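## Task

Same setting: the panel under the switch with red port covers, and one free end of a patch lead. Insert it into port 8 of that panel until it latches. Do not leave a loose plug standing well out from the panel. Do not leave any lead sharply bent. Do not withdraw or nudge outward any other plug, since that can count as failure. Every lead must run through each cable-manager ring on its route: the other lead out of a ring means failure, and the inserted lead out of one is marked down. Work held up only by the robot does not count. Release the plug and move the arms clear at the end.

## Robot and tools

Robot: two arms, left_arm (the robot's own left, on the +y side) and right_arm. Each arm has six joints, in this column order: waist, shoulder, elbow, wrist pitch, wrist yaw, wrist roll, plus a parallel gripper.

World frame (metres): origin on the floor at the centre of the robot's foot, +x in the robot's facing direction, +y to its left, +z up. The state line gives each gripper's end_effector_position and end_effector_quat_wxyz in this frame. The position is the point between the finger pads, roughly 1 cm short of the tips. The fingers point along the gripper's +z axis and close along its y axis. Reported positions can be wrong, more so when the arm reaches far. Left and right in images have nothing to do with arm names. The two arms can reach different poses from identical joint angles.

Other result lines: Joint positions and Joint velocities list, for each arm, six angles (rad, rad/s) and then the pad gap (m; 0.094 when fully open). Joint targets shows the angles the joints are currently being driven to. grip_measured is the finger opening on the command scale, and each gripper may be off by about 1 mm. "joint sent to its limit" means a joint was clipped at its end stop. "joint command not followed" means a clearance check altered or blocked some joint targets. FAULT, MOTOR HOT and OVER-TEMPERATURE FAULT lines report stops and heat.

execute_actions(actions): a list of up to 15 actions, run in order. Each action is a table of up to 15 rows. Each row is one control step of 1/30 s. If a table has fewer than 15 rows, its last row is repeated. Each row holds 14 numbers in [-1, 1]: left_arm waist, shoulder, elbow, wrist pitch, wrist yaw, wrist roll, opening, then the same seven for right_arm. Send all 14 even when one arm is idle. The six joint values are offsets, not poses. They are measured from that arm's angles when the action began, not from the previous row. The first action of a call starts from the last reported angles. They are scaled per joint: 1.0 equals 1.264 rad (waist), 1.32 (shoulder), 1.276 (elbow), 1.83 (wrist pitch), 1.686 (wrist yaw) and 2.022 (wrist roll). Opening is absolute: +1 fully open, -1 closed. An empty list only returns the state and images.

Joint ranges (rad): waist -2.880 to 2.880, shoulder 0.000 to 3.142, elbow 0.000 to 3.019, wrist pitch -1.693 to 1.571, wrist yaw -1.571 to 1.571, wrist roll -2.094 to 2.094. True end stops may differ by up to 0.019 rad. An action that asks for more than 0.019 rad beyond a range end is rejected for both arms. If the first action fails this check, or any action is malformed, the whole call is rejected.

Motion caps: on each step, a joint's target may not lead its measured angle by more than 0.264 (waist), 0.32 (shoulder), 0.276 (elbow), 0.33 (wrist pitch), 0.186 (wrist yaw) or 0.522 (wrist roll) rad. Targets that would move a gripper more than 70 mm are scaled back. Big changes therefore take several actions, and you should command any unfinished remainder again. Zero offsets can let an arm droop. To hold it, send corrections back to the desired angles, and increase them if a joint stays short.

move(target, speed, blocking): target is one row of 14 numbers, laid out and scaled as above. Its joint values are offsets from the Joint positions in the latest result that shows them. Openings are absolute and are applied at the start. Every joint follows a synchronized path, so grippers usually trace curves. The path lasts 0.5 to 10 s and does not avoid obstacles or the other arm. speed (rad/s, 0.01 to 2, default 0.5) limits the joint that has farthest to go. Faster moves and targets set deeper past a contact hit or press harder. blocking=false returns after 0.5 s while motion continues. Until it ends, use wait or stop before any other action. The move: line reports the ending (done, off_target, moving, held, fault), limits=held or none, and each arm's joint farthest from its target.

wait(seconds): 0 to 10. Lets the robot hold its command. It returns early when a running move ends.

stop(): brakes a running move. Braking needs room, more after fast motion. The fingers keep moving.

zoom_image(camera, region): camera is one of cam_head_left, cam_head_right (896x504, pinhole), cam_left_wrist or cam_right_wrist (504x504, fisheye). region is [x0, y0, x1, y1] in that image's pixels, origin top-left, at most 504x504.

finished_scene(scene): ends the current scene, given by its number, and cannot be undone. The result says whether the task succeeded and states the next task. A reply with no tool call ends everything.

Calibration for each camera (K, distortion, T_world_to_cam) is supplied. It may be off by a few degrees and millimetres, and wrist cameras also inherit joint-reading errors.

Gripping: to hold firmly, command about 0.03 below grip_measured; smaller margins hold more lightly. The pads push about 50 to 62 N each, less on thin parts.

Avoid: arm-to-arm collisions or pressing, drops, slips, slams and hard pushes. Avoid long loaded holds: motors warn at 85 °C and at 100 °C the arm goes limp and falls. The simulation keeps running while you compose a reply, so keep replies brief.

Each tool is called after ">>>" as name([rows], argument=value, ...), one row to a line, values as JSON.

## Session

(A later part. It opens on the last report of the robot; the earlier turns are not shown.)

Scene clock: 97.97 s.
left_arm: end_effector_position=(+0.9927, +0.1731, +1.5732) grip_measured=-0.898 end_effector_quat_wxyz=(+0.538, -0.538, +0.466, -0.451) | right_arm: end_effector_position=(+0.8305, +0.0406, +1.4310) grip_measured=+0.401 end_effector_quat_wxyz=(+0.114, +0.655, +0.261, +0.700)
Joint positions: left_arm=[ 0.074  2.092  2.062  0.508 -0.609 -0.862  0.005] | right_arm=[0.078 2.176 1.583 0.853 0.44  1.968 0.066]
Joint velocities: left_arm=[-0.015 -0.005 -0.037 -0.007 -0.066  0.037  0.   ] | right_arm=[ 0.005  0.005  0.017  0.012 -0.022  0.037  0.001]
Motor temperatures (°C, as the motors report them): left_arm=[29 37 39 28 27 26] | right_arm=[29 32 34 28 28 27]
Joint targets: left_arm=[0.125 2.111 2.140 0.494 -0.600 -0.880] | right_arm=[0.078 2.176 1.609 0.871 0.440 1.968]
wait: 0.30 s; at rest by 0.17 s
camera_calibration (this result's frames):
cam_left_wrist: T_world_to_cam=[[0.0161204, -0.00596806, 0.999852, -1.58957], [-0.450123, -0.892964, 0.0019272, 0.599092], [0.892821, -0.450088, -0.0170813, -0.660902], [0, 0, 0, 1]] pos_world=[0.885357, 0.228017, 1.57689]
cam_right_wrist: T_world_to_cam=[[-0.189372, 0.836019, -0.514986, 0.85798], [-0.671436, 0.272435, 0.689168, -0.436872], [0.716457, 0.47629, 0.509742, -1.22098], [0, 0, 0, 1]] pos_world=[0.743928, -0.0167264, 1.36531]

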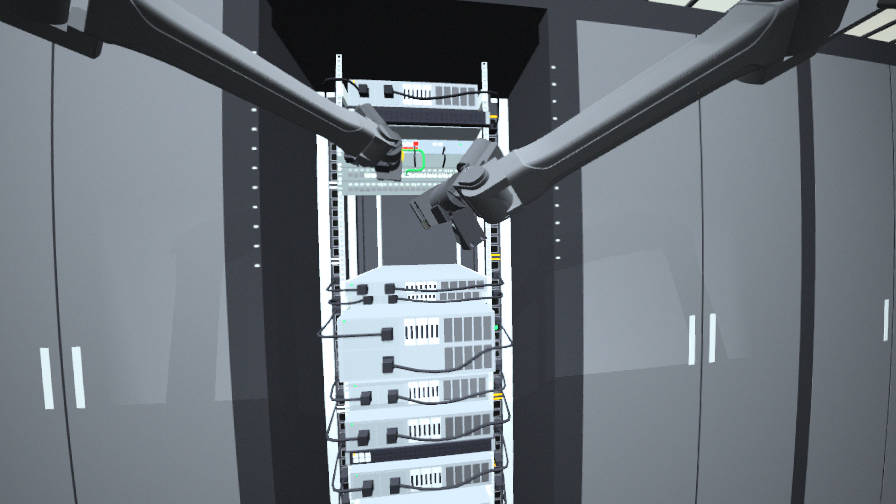

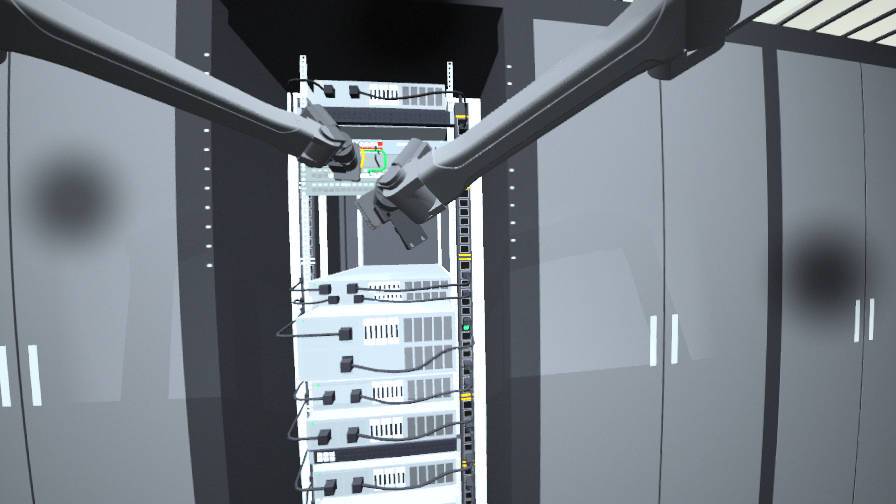

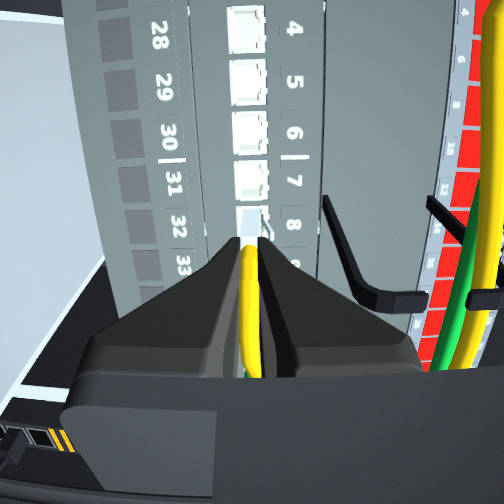

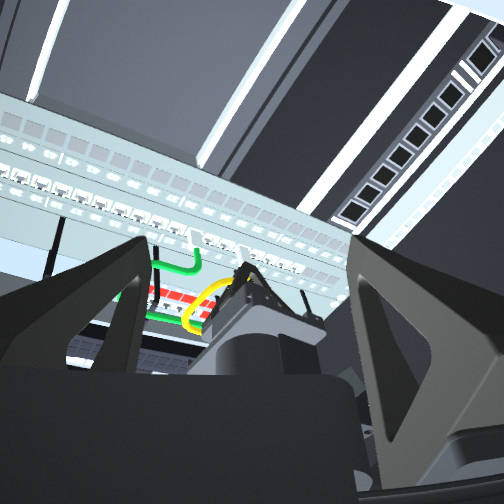

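>>> execute_actions([
  [[0.02,0.005,0.045,-0.003,0.002,0,-0.92,0,0,0.02,0.01,0,0,0.4],[0.02,0.005,0.045,-0.003,0.002,0,-0.92,0,0,0.02,0.01,0,0,0.4],[0.01,0,0.035,0,0,0,-0.92,0,0,0.02,0.01,0,0,0.4],[0.01,0,0.035,0,0,0,-0.92,0,0,0.02,0.01,0,0,0.4],[0,-0.006,0.026,0.002,0,0,-0.92,0,0,0.02,0.01,0,0,0.4],[0,-0.006,0.026,0.002,0,0,-0.92,0,0,0.02,0.01,0,0,0.4],[0,-0.006,0.026,0.002,0,0,-0.8,0,0,0.02,0.01,0,0,0.4],[0,-0.006,0.026,0.002,0,0,-0.7,0,0,0.02,0.01,0,0,0.4],[0,-0.006,0.026,0.002,0,0,-0.55,0,0,0.02,0.01,0,0,0.4]],
])

>>> wait(seconds=0.4)

>>> zoom_image(camera="cam_right_wrist", region=[150, 200, 330, 340])

Scene clock: 99.10 s.
left_arm: end_effector_position=(+0.9923, +0.1726, +1.5735) grip_measured=-0.552 end_effector_quat_wxyz=(+0.538, -0.539, +0.466, -0.451) | right_arm: end_effector_position=(+0.8305, +0.0406, +1.4310) grip_measured=+0.401 end_effector_quat_wxyz=(+0.114, +0.655, +0.261, +0.700)
Joint positions: left_arm=[ 0.073  2.092  2.062  0.508 -0.611 -0.862  0.021] | right_arm=[0.078 2.176 1.583 0.853 0.44  1.968 0.066]
Joint velocities: left_arm=[ 0.015  0.015 -0.012 -0.012 -0.022 -0.066  0.001] | right_arm=[-0.015  0.005 -0.012  0.007 -0.007 -0.11   0.001]
Motor temperatures (°C, as the motors report them): left_arm=[29 37 39 28 27 26] | right_arm=[29 32 34 28 28 27]
Joint targets: left_arm=[0.074 2.085 2.095 0.511 -0.609 -0.862] | right_arm=[0.078 2.176 1.609 0.871 0.440 1.968]
camera_calibration (this result's frames):
cam_left_wrist: T_world_to_cam=[[0.0168464, -0.00541404, 0.999843, -1.59067], [-0.449676, -0.893188, 0.0027401, 0.596783], [0.893033, -0.449652, -0.0174816, -0.660429], [0, 0, 0, 1]] pos_world=[0.884941, 0.227464, 1.57724]
cam_right_wrist: T_world_to_cam=[[-0.189372, 0.836019, -0.514986, 0.85798], [-0.671436, 0.272435, 0.689168, -0.436872], [0.716457, 0.47629, 0.509742, -1.22098], [0, 0, 0, 1]] pos_world=[0.743928, -0.0167264, 1.36531]

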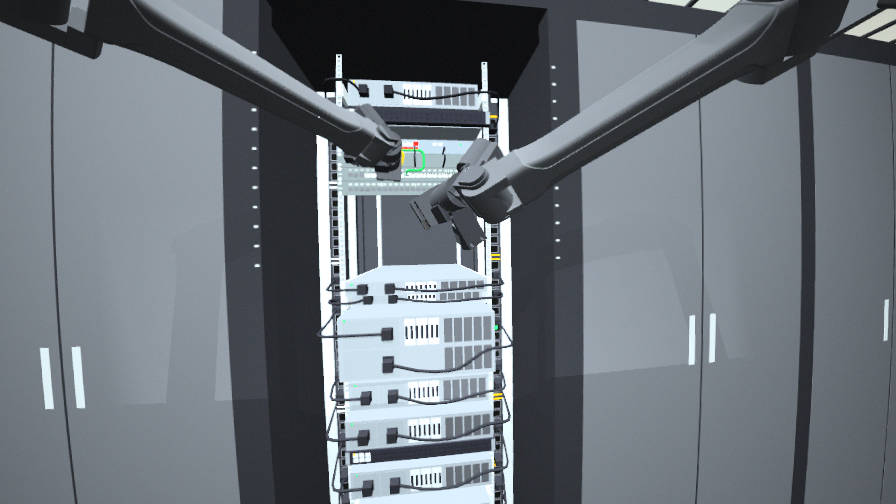

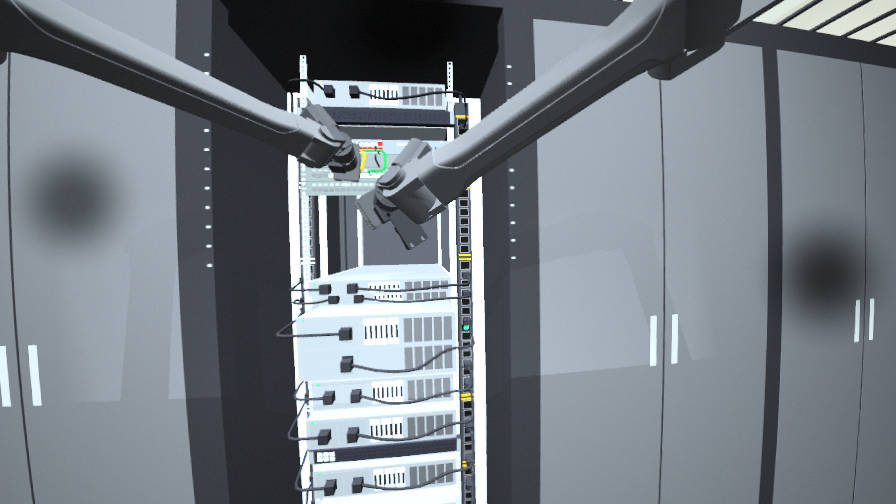

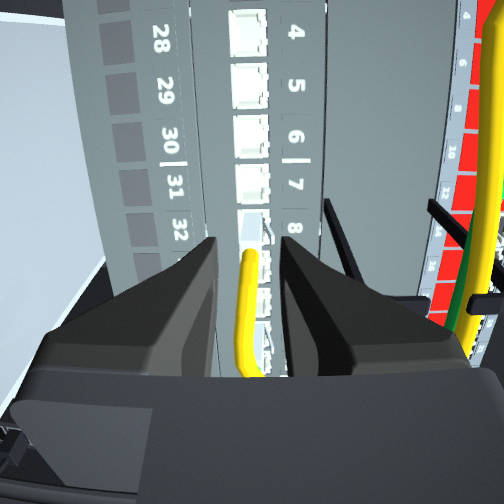

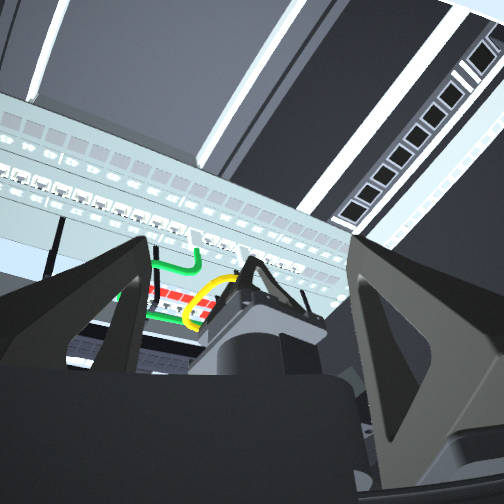

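Scene clock: 99.50 s.
left_arm: end_effector_position=(+0.9923, +0.1726, +1.5735) grip_measured=-0.552 end_effector_quat_wxyz=(+0.538, -0.539, +0.466, -0.451) | right_arm: end_effector_position=(+0.8305, +0.0406, +1.4310) grip_measured=+0.401 end_effector_quat_wxyz=(+0.114, +0.655, +0.261, +0.700)
Joint positions: left_arm=[ 0.073  2.092  2.062  0.508 -0.611 -0.862  0.021] | right_arm=[0.078 2.176 1.583 0.853 0.44  1.968 0.066]
Joint velocities: left_arm=[-0.015 -0.005  0.002  0.007  0.037  0.022  0.   ] | right_arm=[ 0.005 -0.005 -0.012  0.007  0.022 -0.066  0.   ]
Motor temperatures (°C, as the motors report them): left_arm=[29 37 39 28 27 26] | right_arm=[29 32 34 28 28 27]
Joint targets: left_arm=[0.074 2.085 2.095 0.511 -0.609 -0.862] | right_arm=[0.078 2.176 1.609 0.871 0.440 1.968]
wait: 0.40 s; at rest by 0.17 s
camera_calibration (this result's frames):
cam_left_wrist: T_world_to_cam=[[0.0168464, -0.00541404, 0.999843, -1.59067], [-0.449676, -0.893188, 0.0027401, 0.596783], [0.893033, -0.449652, -0.0174816, -0.660429], [0, 0, 0, 1]] pos_world=[0.884941, 0.227464, 1.57724]
cam_right_wrist: T_world_to_cam=[[-0.189372, 0.836019, -0.514986, 0.85798], [-0.671436, 0.272435, 0.689168, -0.436872], [0.716457, 0.47629, 0.509742, -1.22098], [0, 0, 0, 1]] pos_world=[0.743928, -0.0167264, 1.36531]

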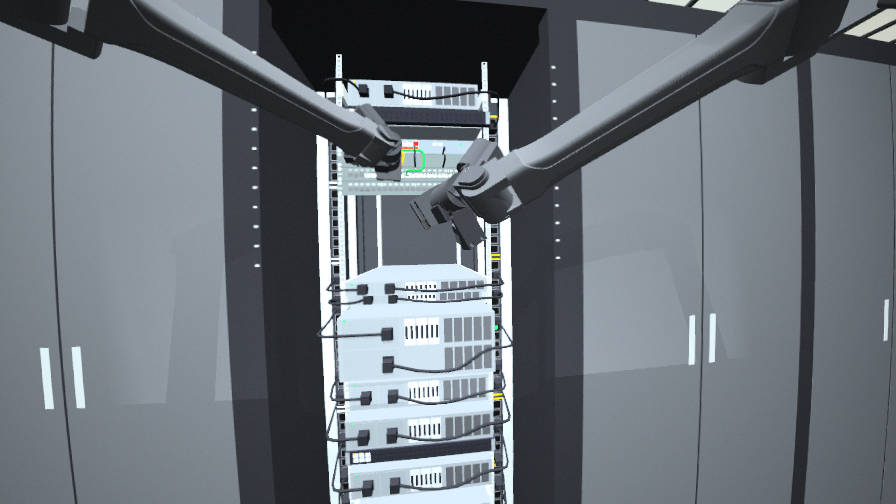

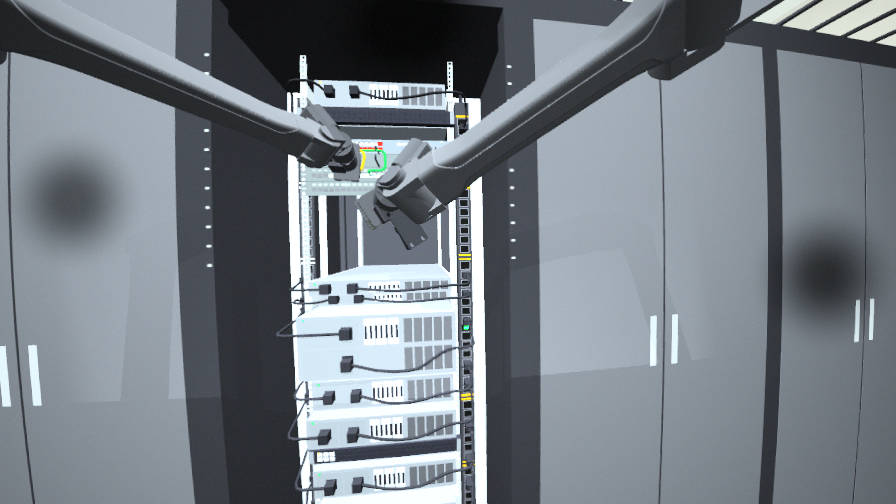

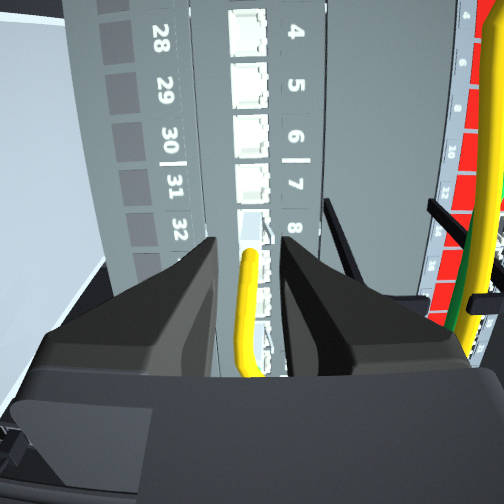

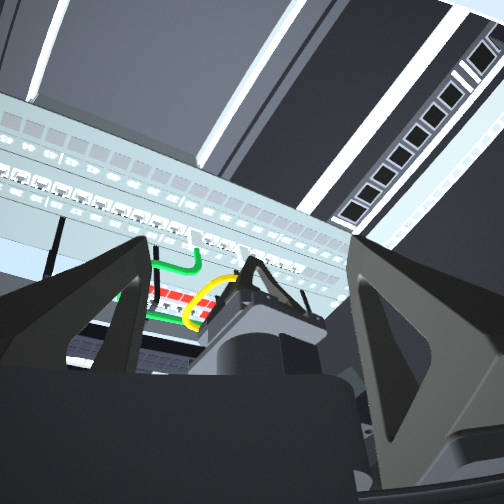

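Region (150, 200, 330, 340) of cam_right_wrist's 504x504 image, scaled by 2.800, with more detail than that image has.

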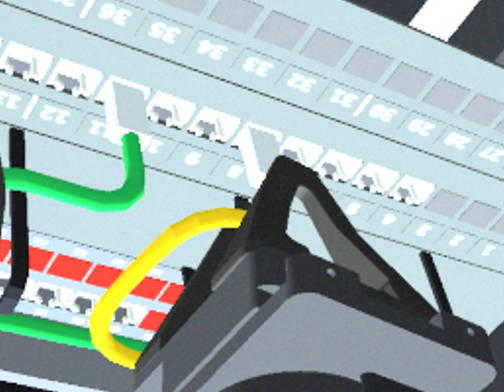

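>>> execute_actions([
  [[0,-0.0265,0.003,0.0098,-0.003,0,-0.55,0,0,0.02,0.01,0,0,0.4],[0,-0.0293,-0.0024,0.0119,-0.0035,0,-0.55,0,0,0.02,0.01,0,0,0.4],[0,-0.0321,-0.0078,0.0139,-0.0041,0,-0.55,0,0,0.02,0.01,0,0,0.4],[0,-0.0321,-0.0078,0.0139,-0.0041,0,-0.55,0,0,0.02,0.01,0,0,0.4],[0,-0.0349,-0.0132,0.016,-0.0046,0,-0.55,0,0,0.02,0.01,0,0,0.4],[0,-0.0377,-0.0186,0.018,-0.0051,0,-0.55,0,0,0.02,0.01,0,0,0.4],[0,-0.0377,-0.0186,0.018,-0.0051,0,-0.55,0,0,0.02,0.01,0,0,0.4],[0,-0.0405,-0.024,0.02,-0.0057,0,-0.55,0,0,0.02,0.01,0,0,0.4],[0,-0.0433,-0.0294,0.0221,-0.0062,0,-0.55,0,0,0.02,0.01,0,0,0.4],[0,-0.0433,-0.0294,0.0221,-0.0062,0,-0.55,0,0,0.02,0.01,0,0,0.4],[0,-0.0461,-0.0348,0.0242,-0.0067,0,-0.55,0,0,0.02,0.01,0,0,0.4],[0,-0.0489,-0.0402,0.0262,-0.0072,0,-0.55,0,0,0.02,0.01,0,0,0.4],[0,-0.0489,-0.0402,0.0262,-0.0072,0,-0.55,0,0,0.02,0.01,0,0,0.4],[0,-0.0517,-0.0456,0.0283,-0.0078,0,-0.55,0,0,0.02,0.01,0,0,0.4],[0,-0.0545,-0.051,0.0303,-0.0083,0,-0.55,0,0,0.02,0.01,0,0,0.4]],
  [[0,-0.0293,-0.0024,0.0119,-0.0035,0,-0.55,0,0,0.02,0.01,0,0,0.4],[0,-0.0321,-0.0078,0.0139,-0.0041,0,-0.55,0,0,0.02,0.01,0,0,0.4],[0,-0.0321,-0.0078,0.0139,-0.0041,0,-0.55,0,0,0.02,0.01,0,0,0.4],[0,-0.0349,-0.0132,0.016,-0.0046,0,-0.55,0,0,0.02,0.01,0,0,0.4],[0,-0.0377,-0.0186,0.018,-0.0051,0,-0.55,0,0,0.02,0.01,0,0,0.4],[0,-0.0377,-0.0186,0.018,-0.0051,0,-0.55,0,0,0.02,0.01,0,0,0.4],[0,-0.0405,-0.024,0.02,-0.0057,0,-0.55,0,0,0.02,0.01,0,0,0.4],[0,-0.0433,-0.0294,0.0221,-0.0062,0,-0.55,0,0,0.02,0.01,0,0,0.4],[0,-0.0433,-0.0294,0.0221,-0.0062,0,-0.55,0,0,0.02,0.01,0,0,0.4],[0,-0.0461,-0.0348,0.0242,-0.0067,0,-0.55,0,0,0.02,0.01,0,0,0.4],[0,-0.0489,-0.0402,0.0262,-0.0072,0,-0.55,0,0,0.02,0.01,0,0,0.4],[0,-0.0489,-0.0402,0.0262,-0.0072,0,-0.55,0,0,0.02,0.01,0,0,0.4],[0,-0.0517,-0.0456,0.0283,-0.0078,0,-0.55,0,0,0.02,0.01,0,0,0.4],[0,-0.0545,-0.051,0.0303,-0.0083,0,-0.55,0,0,0.02,0.01,0,0,0.4]],
])

>>> wait(seconds=0.4)

>>> zoom_image(camera="cam_right_wrist", region=[150, 200, 330, 340])

Scene clock: 101.83 s.
left_arm: end_effector_position=(+0.9722, +0.1875, +1.5713) grip_measured=-0.552 end_effector_quat_wxyz=(+0.540, -0.546, +0.460, -0.446) | right_arm: end_effector_position=(+0.8305, +0.0406, +1.4310) grip_measured=+0.401 end_effector_quat_wxyz=(+0.114, +0.655, +0.261, +0.700)
Joint positions: left_arm=[ 0.073  2.023  1.941  0.57  -0.629 -0.862  0.021] | right_arm=[0.078 2.176 1.583 0.853 0.44  1.968 0.066]
Joint velocities: left_arm=[-0.015 -0.063 -0.125  0.046 -0.022 -0.022  0.   ] | right_arm=[-0.015  0.005 -0.007 -0.017  0.022 -0.007  0.001]
Motor temperatures (°C, as the motors report them): left_arm=[29 37 38 28 26 26] | right_arm=[29 32 34 28 28 27]
Joint targets: left_arm=[0.073 1.987 1.939 0.593 -0.633 -0.862] | right_arm=[0.078 2.176 1.609 0.871 0.440 1.968]
camera_calibration (this result's frames):
cam_left_wrist: T_world_to_cam=[[0.0208884, 0.0015914, 0.999781, -1.59327], [-0.43194, -0.901842, 0.01046, 0.573341], [0.901661, -0.432063, -0.0181507, -0.646419], [0, 0, 0, 1]] pos_world=[0.863781, 0.240305, 1.57519]
cam_right_wrist: T_world_to_cam=[[-0.189372, 0.836019, -0.514986, 0.85798], [-0.671436, 0.272435, 0.689168, -0.436872], [0.716457, 0.47629, 0.509742, -1.22098], [0, 0, 0, 1]] pos_world=[0.743928, -0.0167264, 1.36531]

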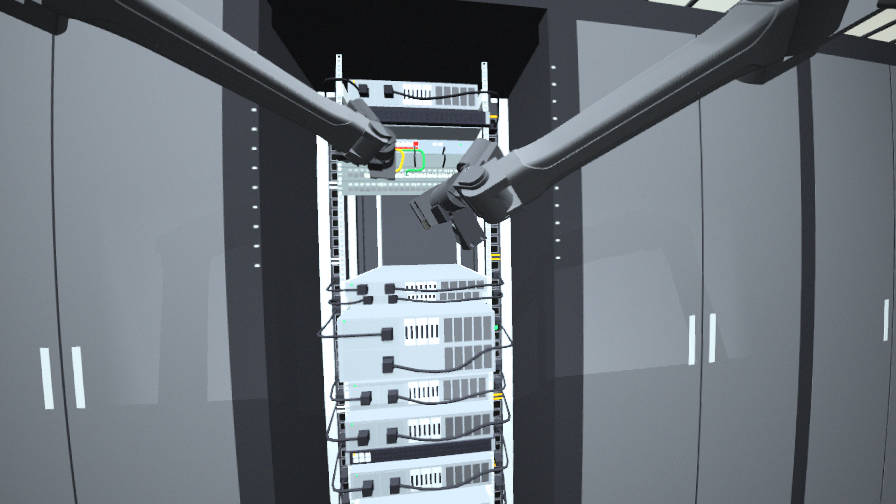

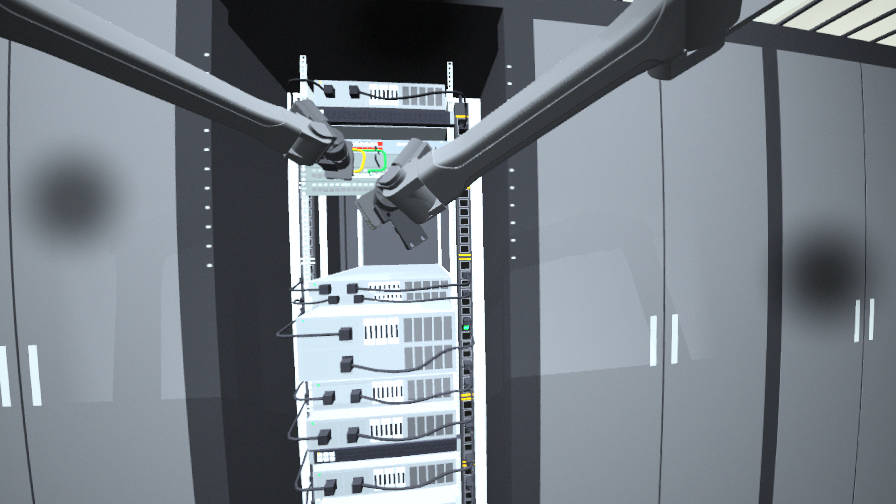

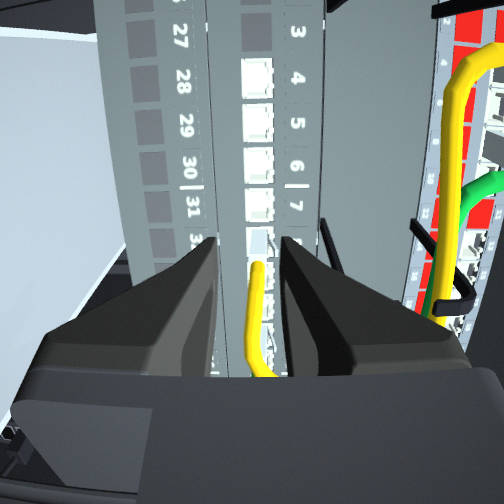

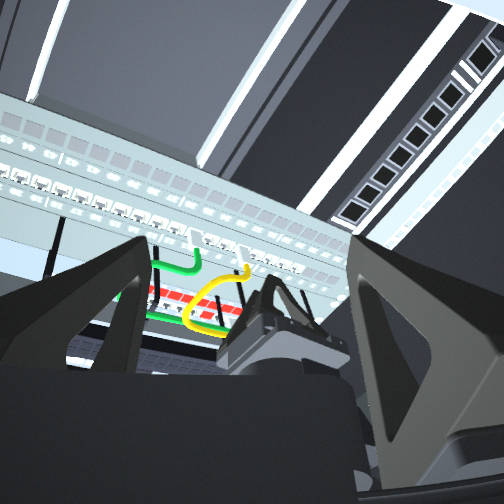

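Scene clock: 102.23 s.
left_arm: end_effector_position=(+0.9712, +0.1884, +1.5715) grip_measured=-0.552 end_effector_quat_wxyz=(+0.540, -0.546, +0.460, -0.446) | right_arm: end_effector_position=(+0.8305, +0.0406, +1.4310) grip_measured=+0.401 end_effector_quat_wxyz=(+0.114, +0.655, +0.261, +0.700)
Joint positions: left_arm=[ 0.073  2.019  1.935  0.574 -0.629 -0.862  0.021] | right_arm=[0.078 2.176 1.583 0.853 0.44  1.968 0.066]
Joint velocities: left_arm=[ 0.005  0.005  0.002 -0.012 -0.037  0.037 -0.002] | right_arm=[-0.015 -0.005  0.002 -0.017  0.007 -0.022 -0.002]
Motor temperatures (°C, as the motors report them): left_arm=[29 37 38 28 26 26] | right_arm=[29 32 34 28 28 27]
Joint targets: left_arm=[0.073 1.987 1.938 0.593 -0.633 -0.862] | right_arm=[0.078 2.176 1.609 0.871 0.440 1.968]
wait: 0.40 s; at rest by 0.23 s
camera_calibration (this result's frames):
cam_left_wrist: T_world_to_cam=[[0.0200422, 0.0023511, 0.999796, -1.59276], [-0.430953, -0.90231, 0.0107609, 0.57233], [0.902152, -0.431081, -0.0170711, -0.647488], [0, 0, 0, 1]] pos_world=[0.862702, 0.241044, 1.57523]
cam_right_wrist: T_world_to_cam=[[-0.189372, 0.836019, -0.514986, 0.85798], [-0.671436, 0.272435, 0.689168, -0.436872], [0.716457, 0.47629, 0.509742, -1.22098], [0, 0, 0, 1]] pos_world=[0.743928, -0.0167264, 1.36531]

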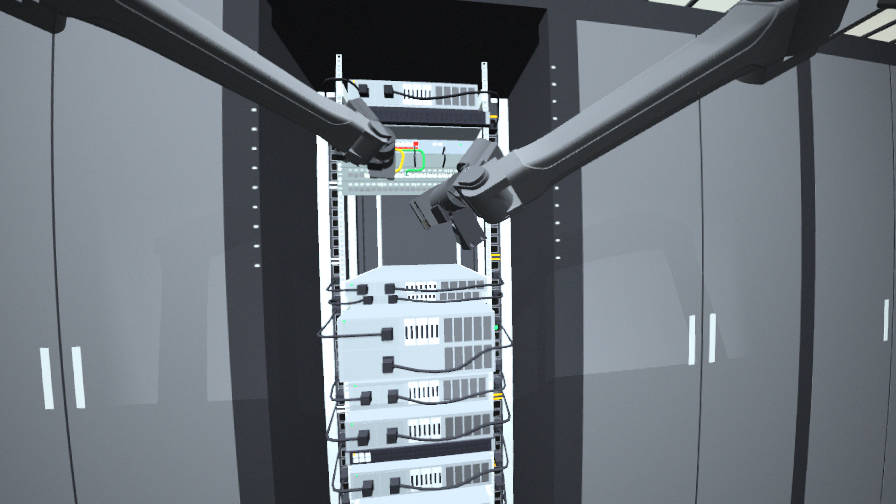

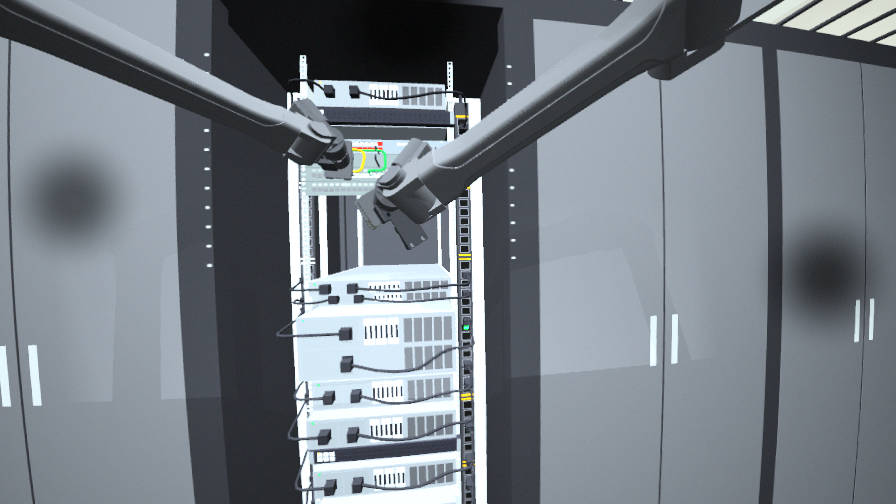

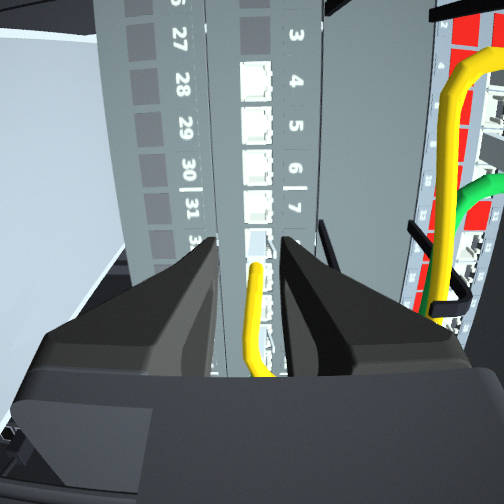

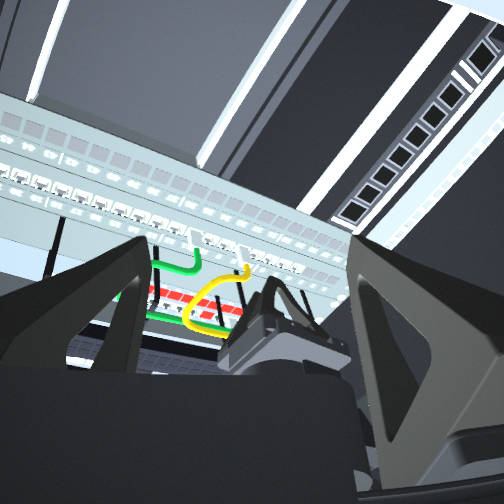

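Region (150, 200, 330, 340) of cam_right_wrist's 504x504 image, scaled by 2.800, with more detail than that image has.

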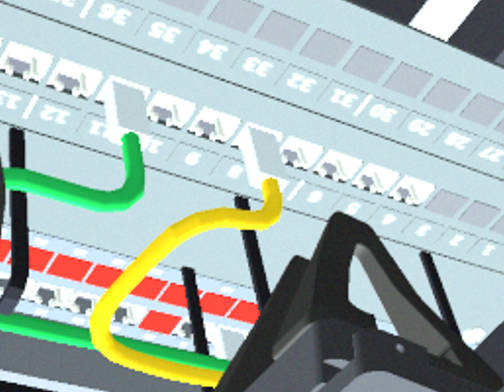

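>>> move(target=[-0.05,-0.24,-0.39,0.15,-0.03,0,-0.55,0,-0.15,-0.25,0.1,0,0,0.4], speed=0.35)

>>> zoom_image(camera="cam_head_left", region=[330, 110, 500, 210])

Scene clock: 104.47 s.
left_arm: end_effector_position=(+0.8550, +0.2338, +1.5733) grip_measured=-0.552 end_effector_quat_wxyz=(+0.539, -0.559, +0.435, -0.455) | right_arm: end_effector_position=(+0.7687, -0.0219, +1.4368) grip_measured=+0.401 end_effector_quat_wxyz=(+0.116, +0.652, +0.251, +0.706)
Joint positions: left_arm=[ 0.032  1.722  1.433  0.832 -0.677 -0.862  0.021] | right_arm=[0.078 1.99  1.266 1.01  0.44  1.968 0.066]
Joint velocities: left_arm=[-0.005  0.005 -0.012 -0.002 -0.022 -0.007 -0.   ] | right_arm=[-0.005 -0.005 -0.017  0.002 -0.037  0.022  0.   ]
Motor temperatures (°C, as the motors report them): left_arm=[29 37 38 28 26 26] | right_arm=[29 33 34 28 28 27]
Joint targets: left_arm=[0.010 1.702 1.437 0.849 -0.680 -0.862] | right_arm=[0.078 1.978 1.264 1.036 0.440 1.968]
move: off_target (left_arm, right_arm); limits=none; left_arm: farthest joint: the waist, 0.023 radians from its target (0.063 radians at the start); right_arm: farthest joint: the wrist pitch, 0.026 radians from its target (0.183 radians at the start)
camera_calibration (this result's frames):
cam_left_wrist: T_world_to_cam=[[-0.00395893, 0.0465271, 0.998909, -1.58074], [-0.405245, -0.913291, 0.0409331, 0.496353], [0.914199, -0.404641, 0.0224705, -0.601744], [0, 0, 0, 1]] pos_world=[0.745001, 0.283372, 1.57222]
cam_right_wrist: T_world_to_cam=[[-0.169857, 0.845984, -0.50543, 0.873012], [-0.678608, 0.271494, 0.682482, -0.450242], [0.71459, 0.458913, 0.527977, -1.17508], [0, 0, 0, 1]] pos_world=[0.682451, -0.0770555, 1.36894]

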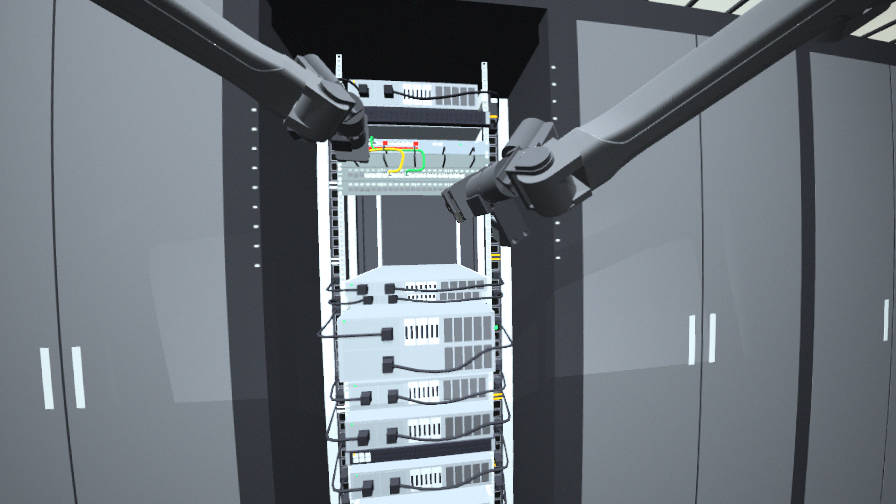

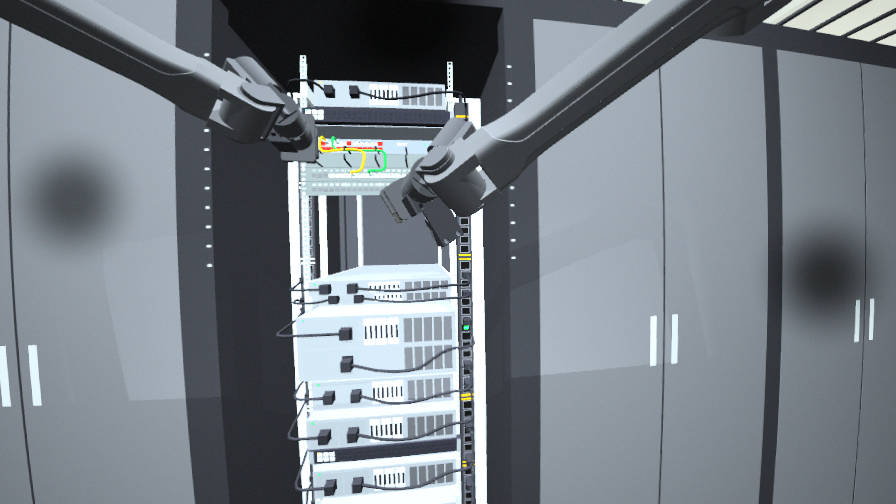

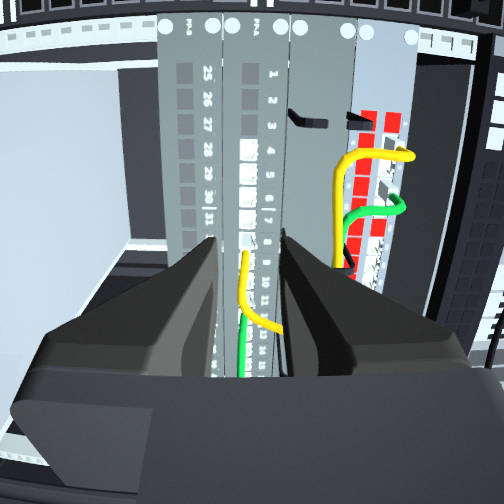

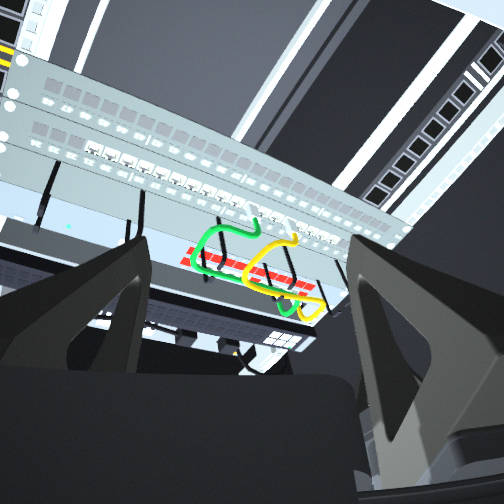

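Region (330, 110, 500, 210) of cam_head_left's 896x504 image, scaled by 2.965, with more detail than that image has; it fills the top 296 rows of this view, and the rest is white.

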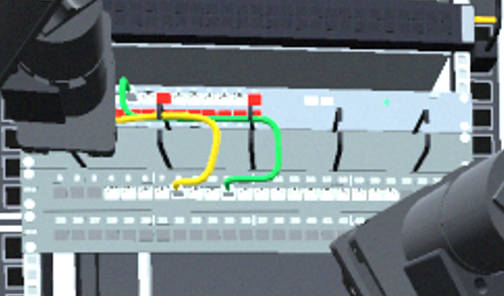

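>>> finished_scene(scene=2)

The scene is finished: the task was done.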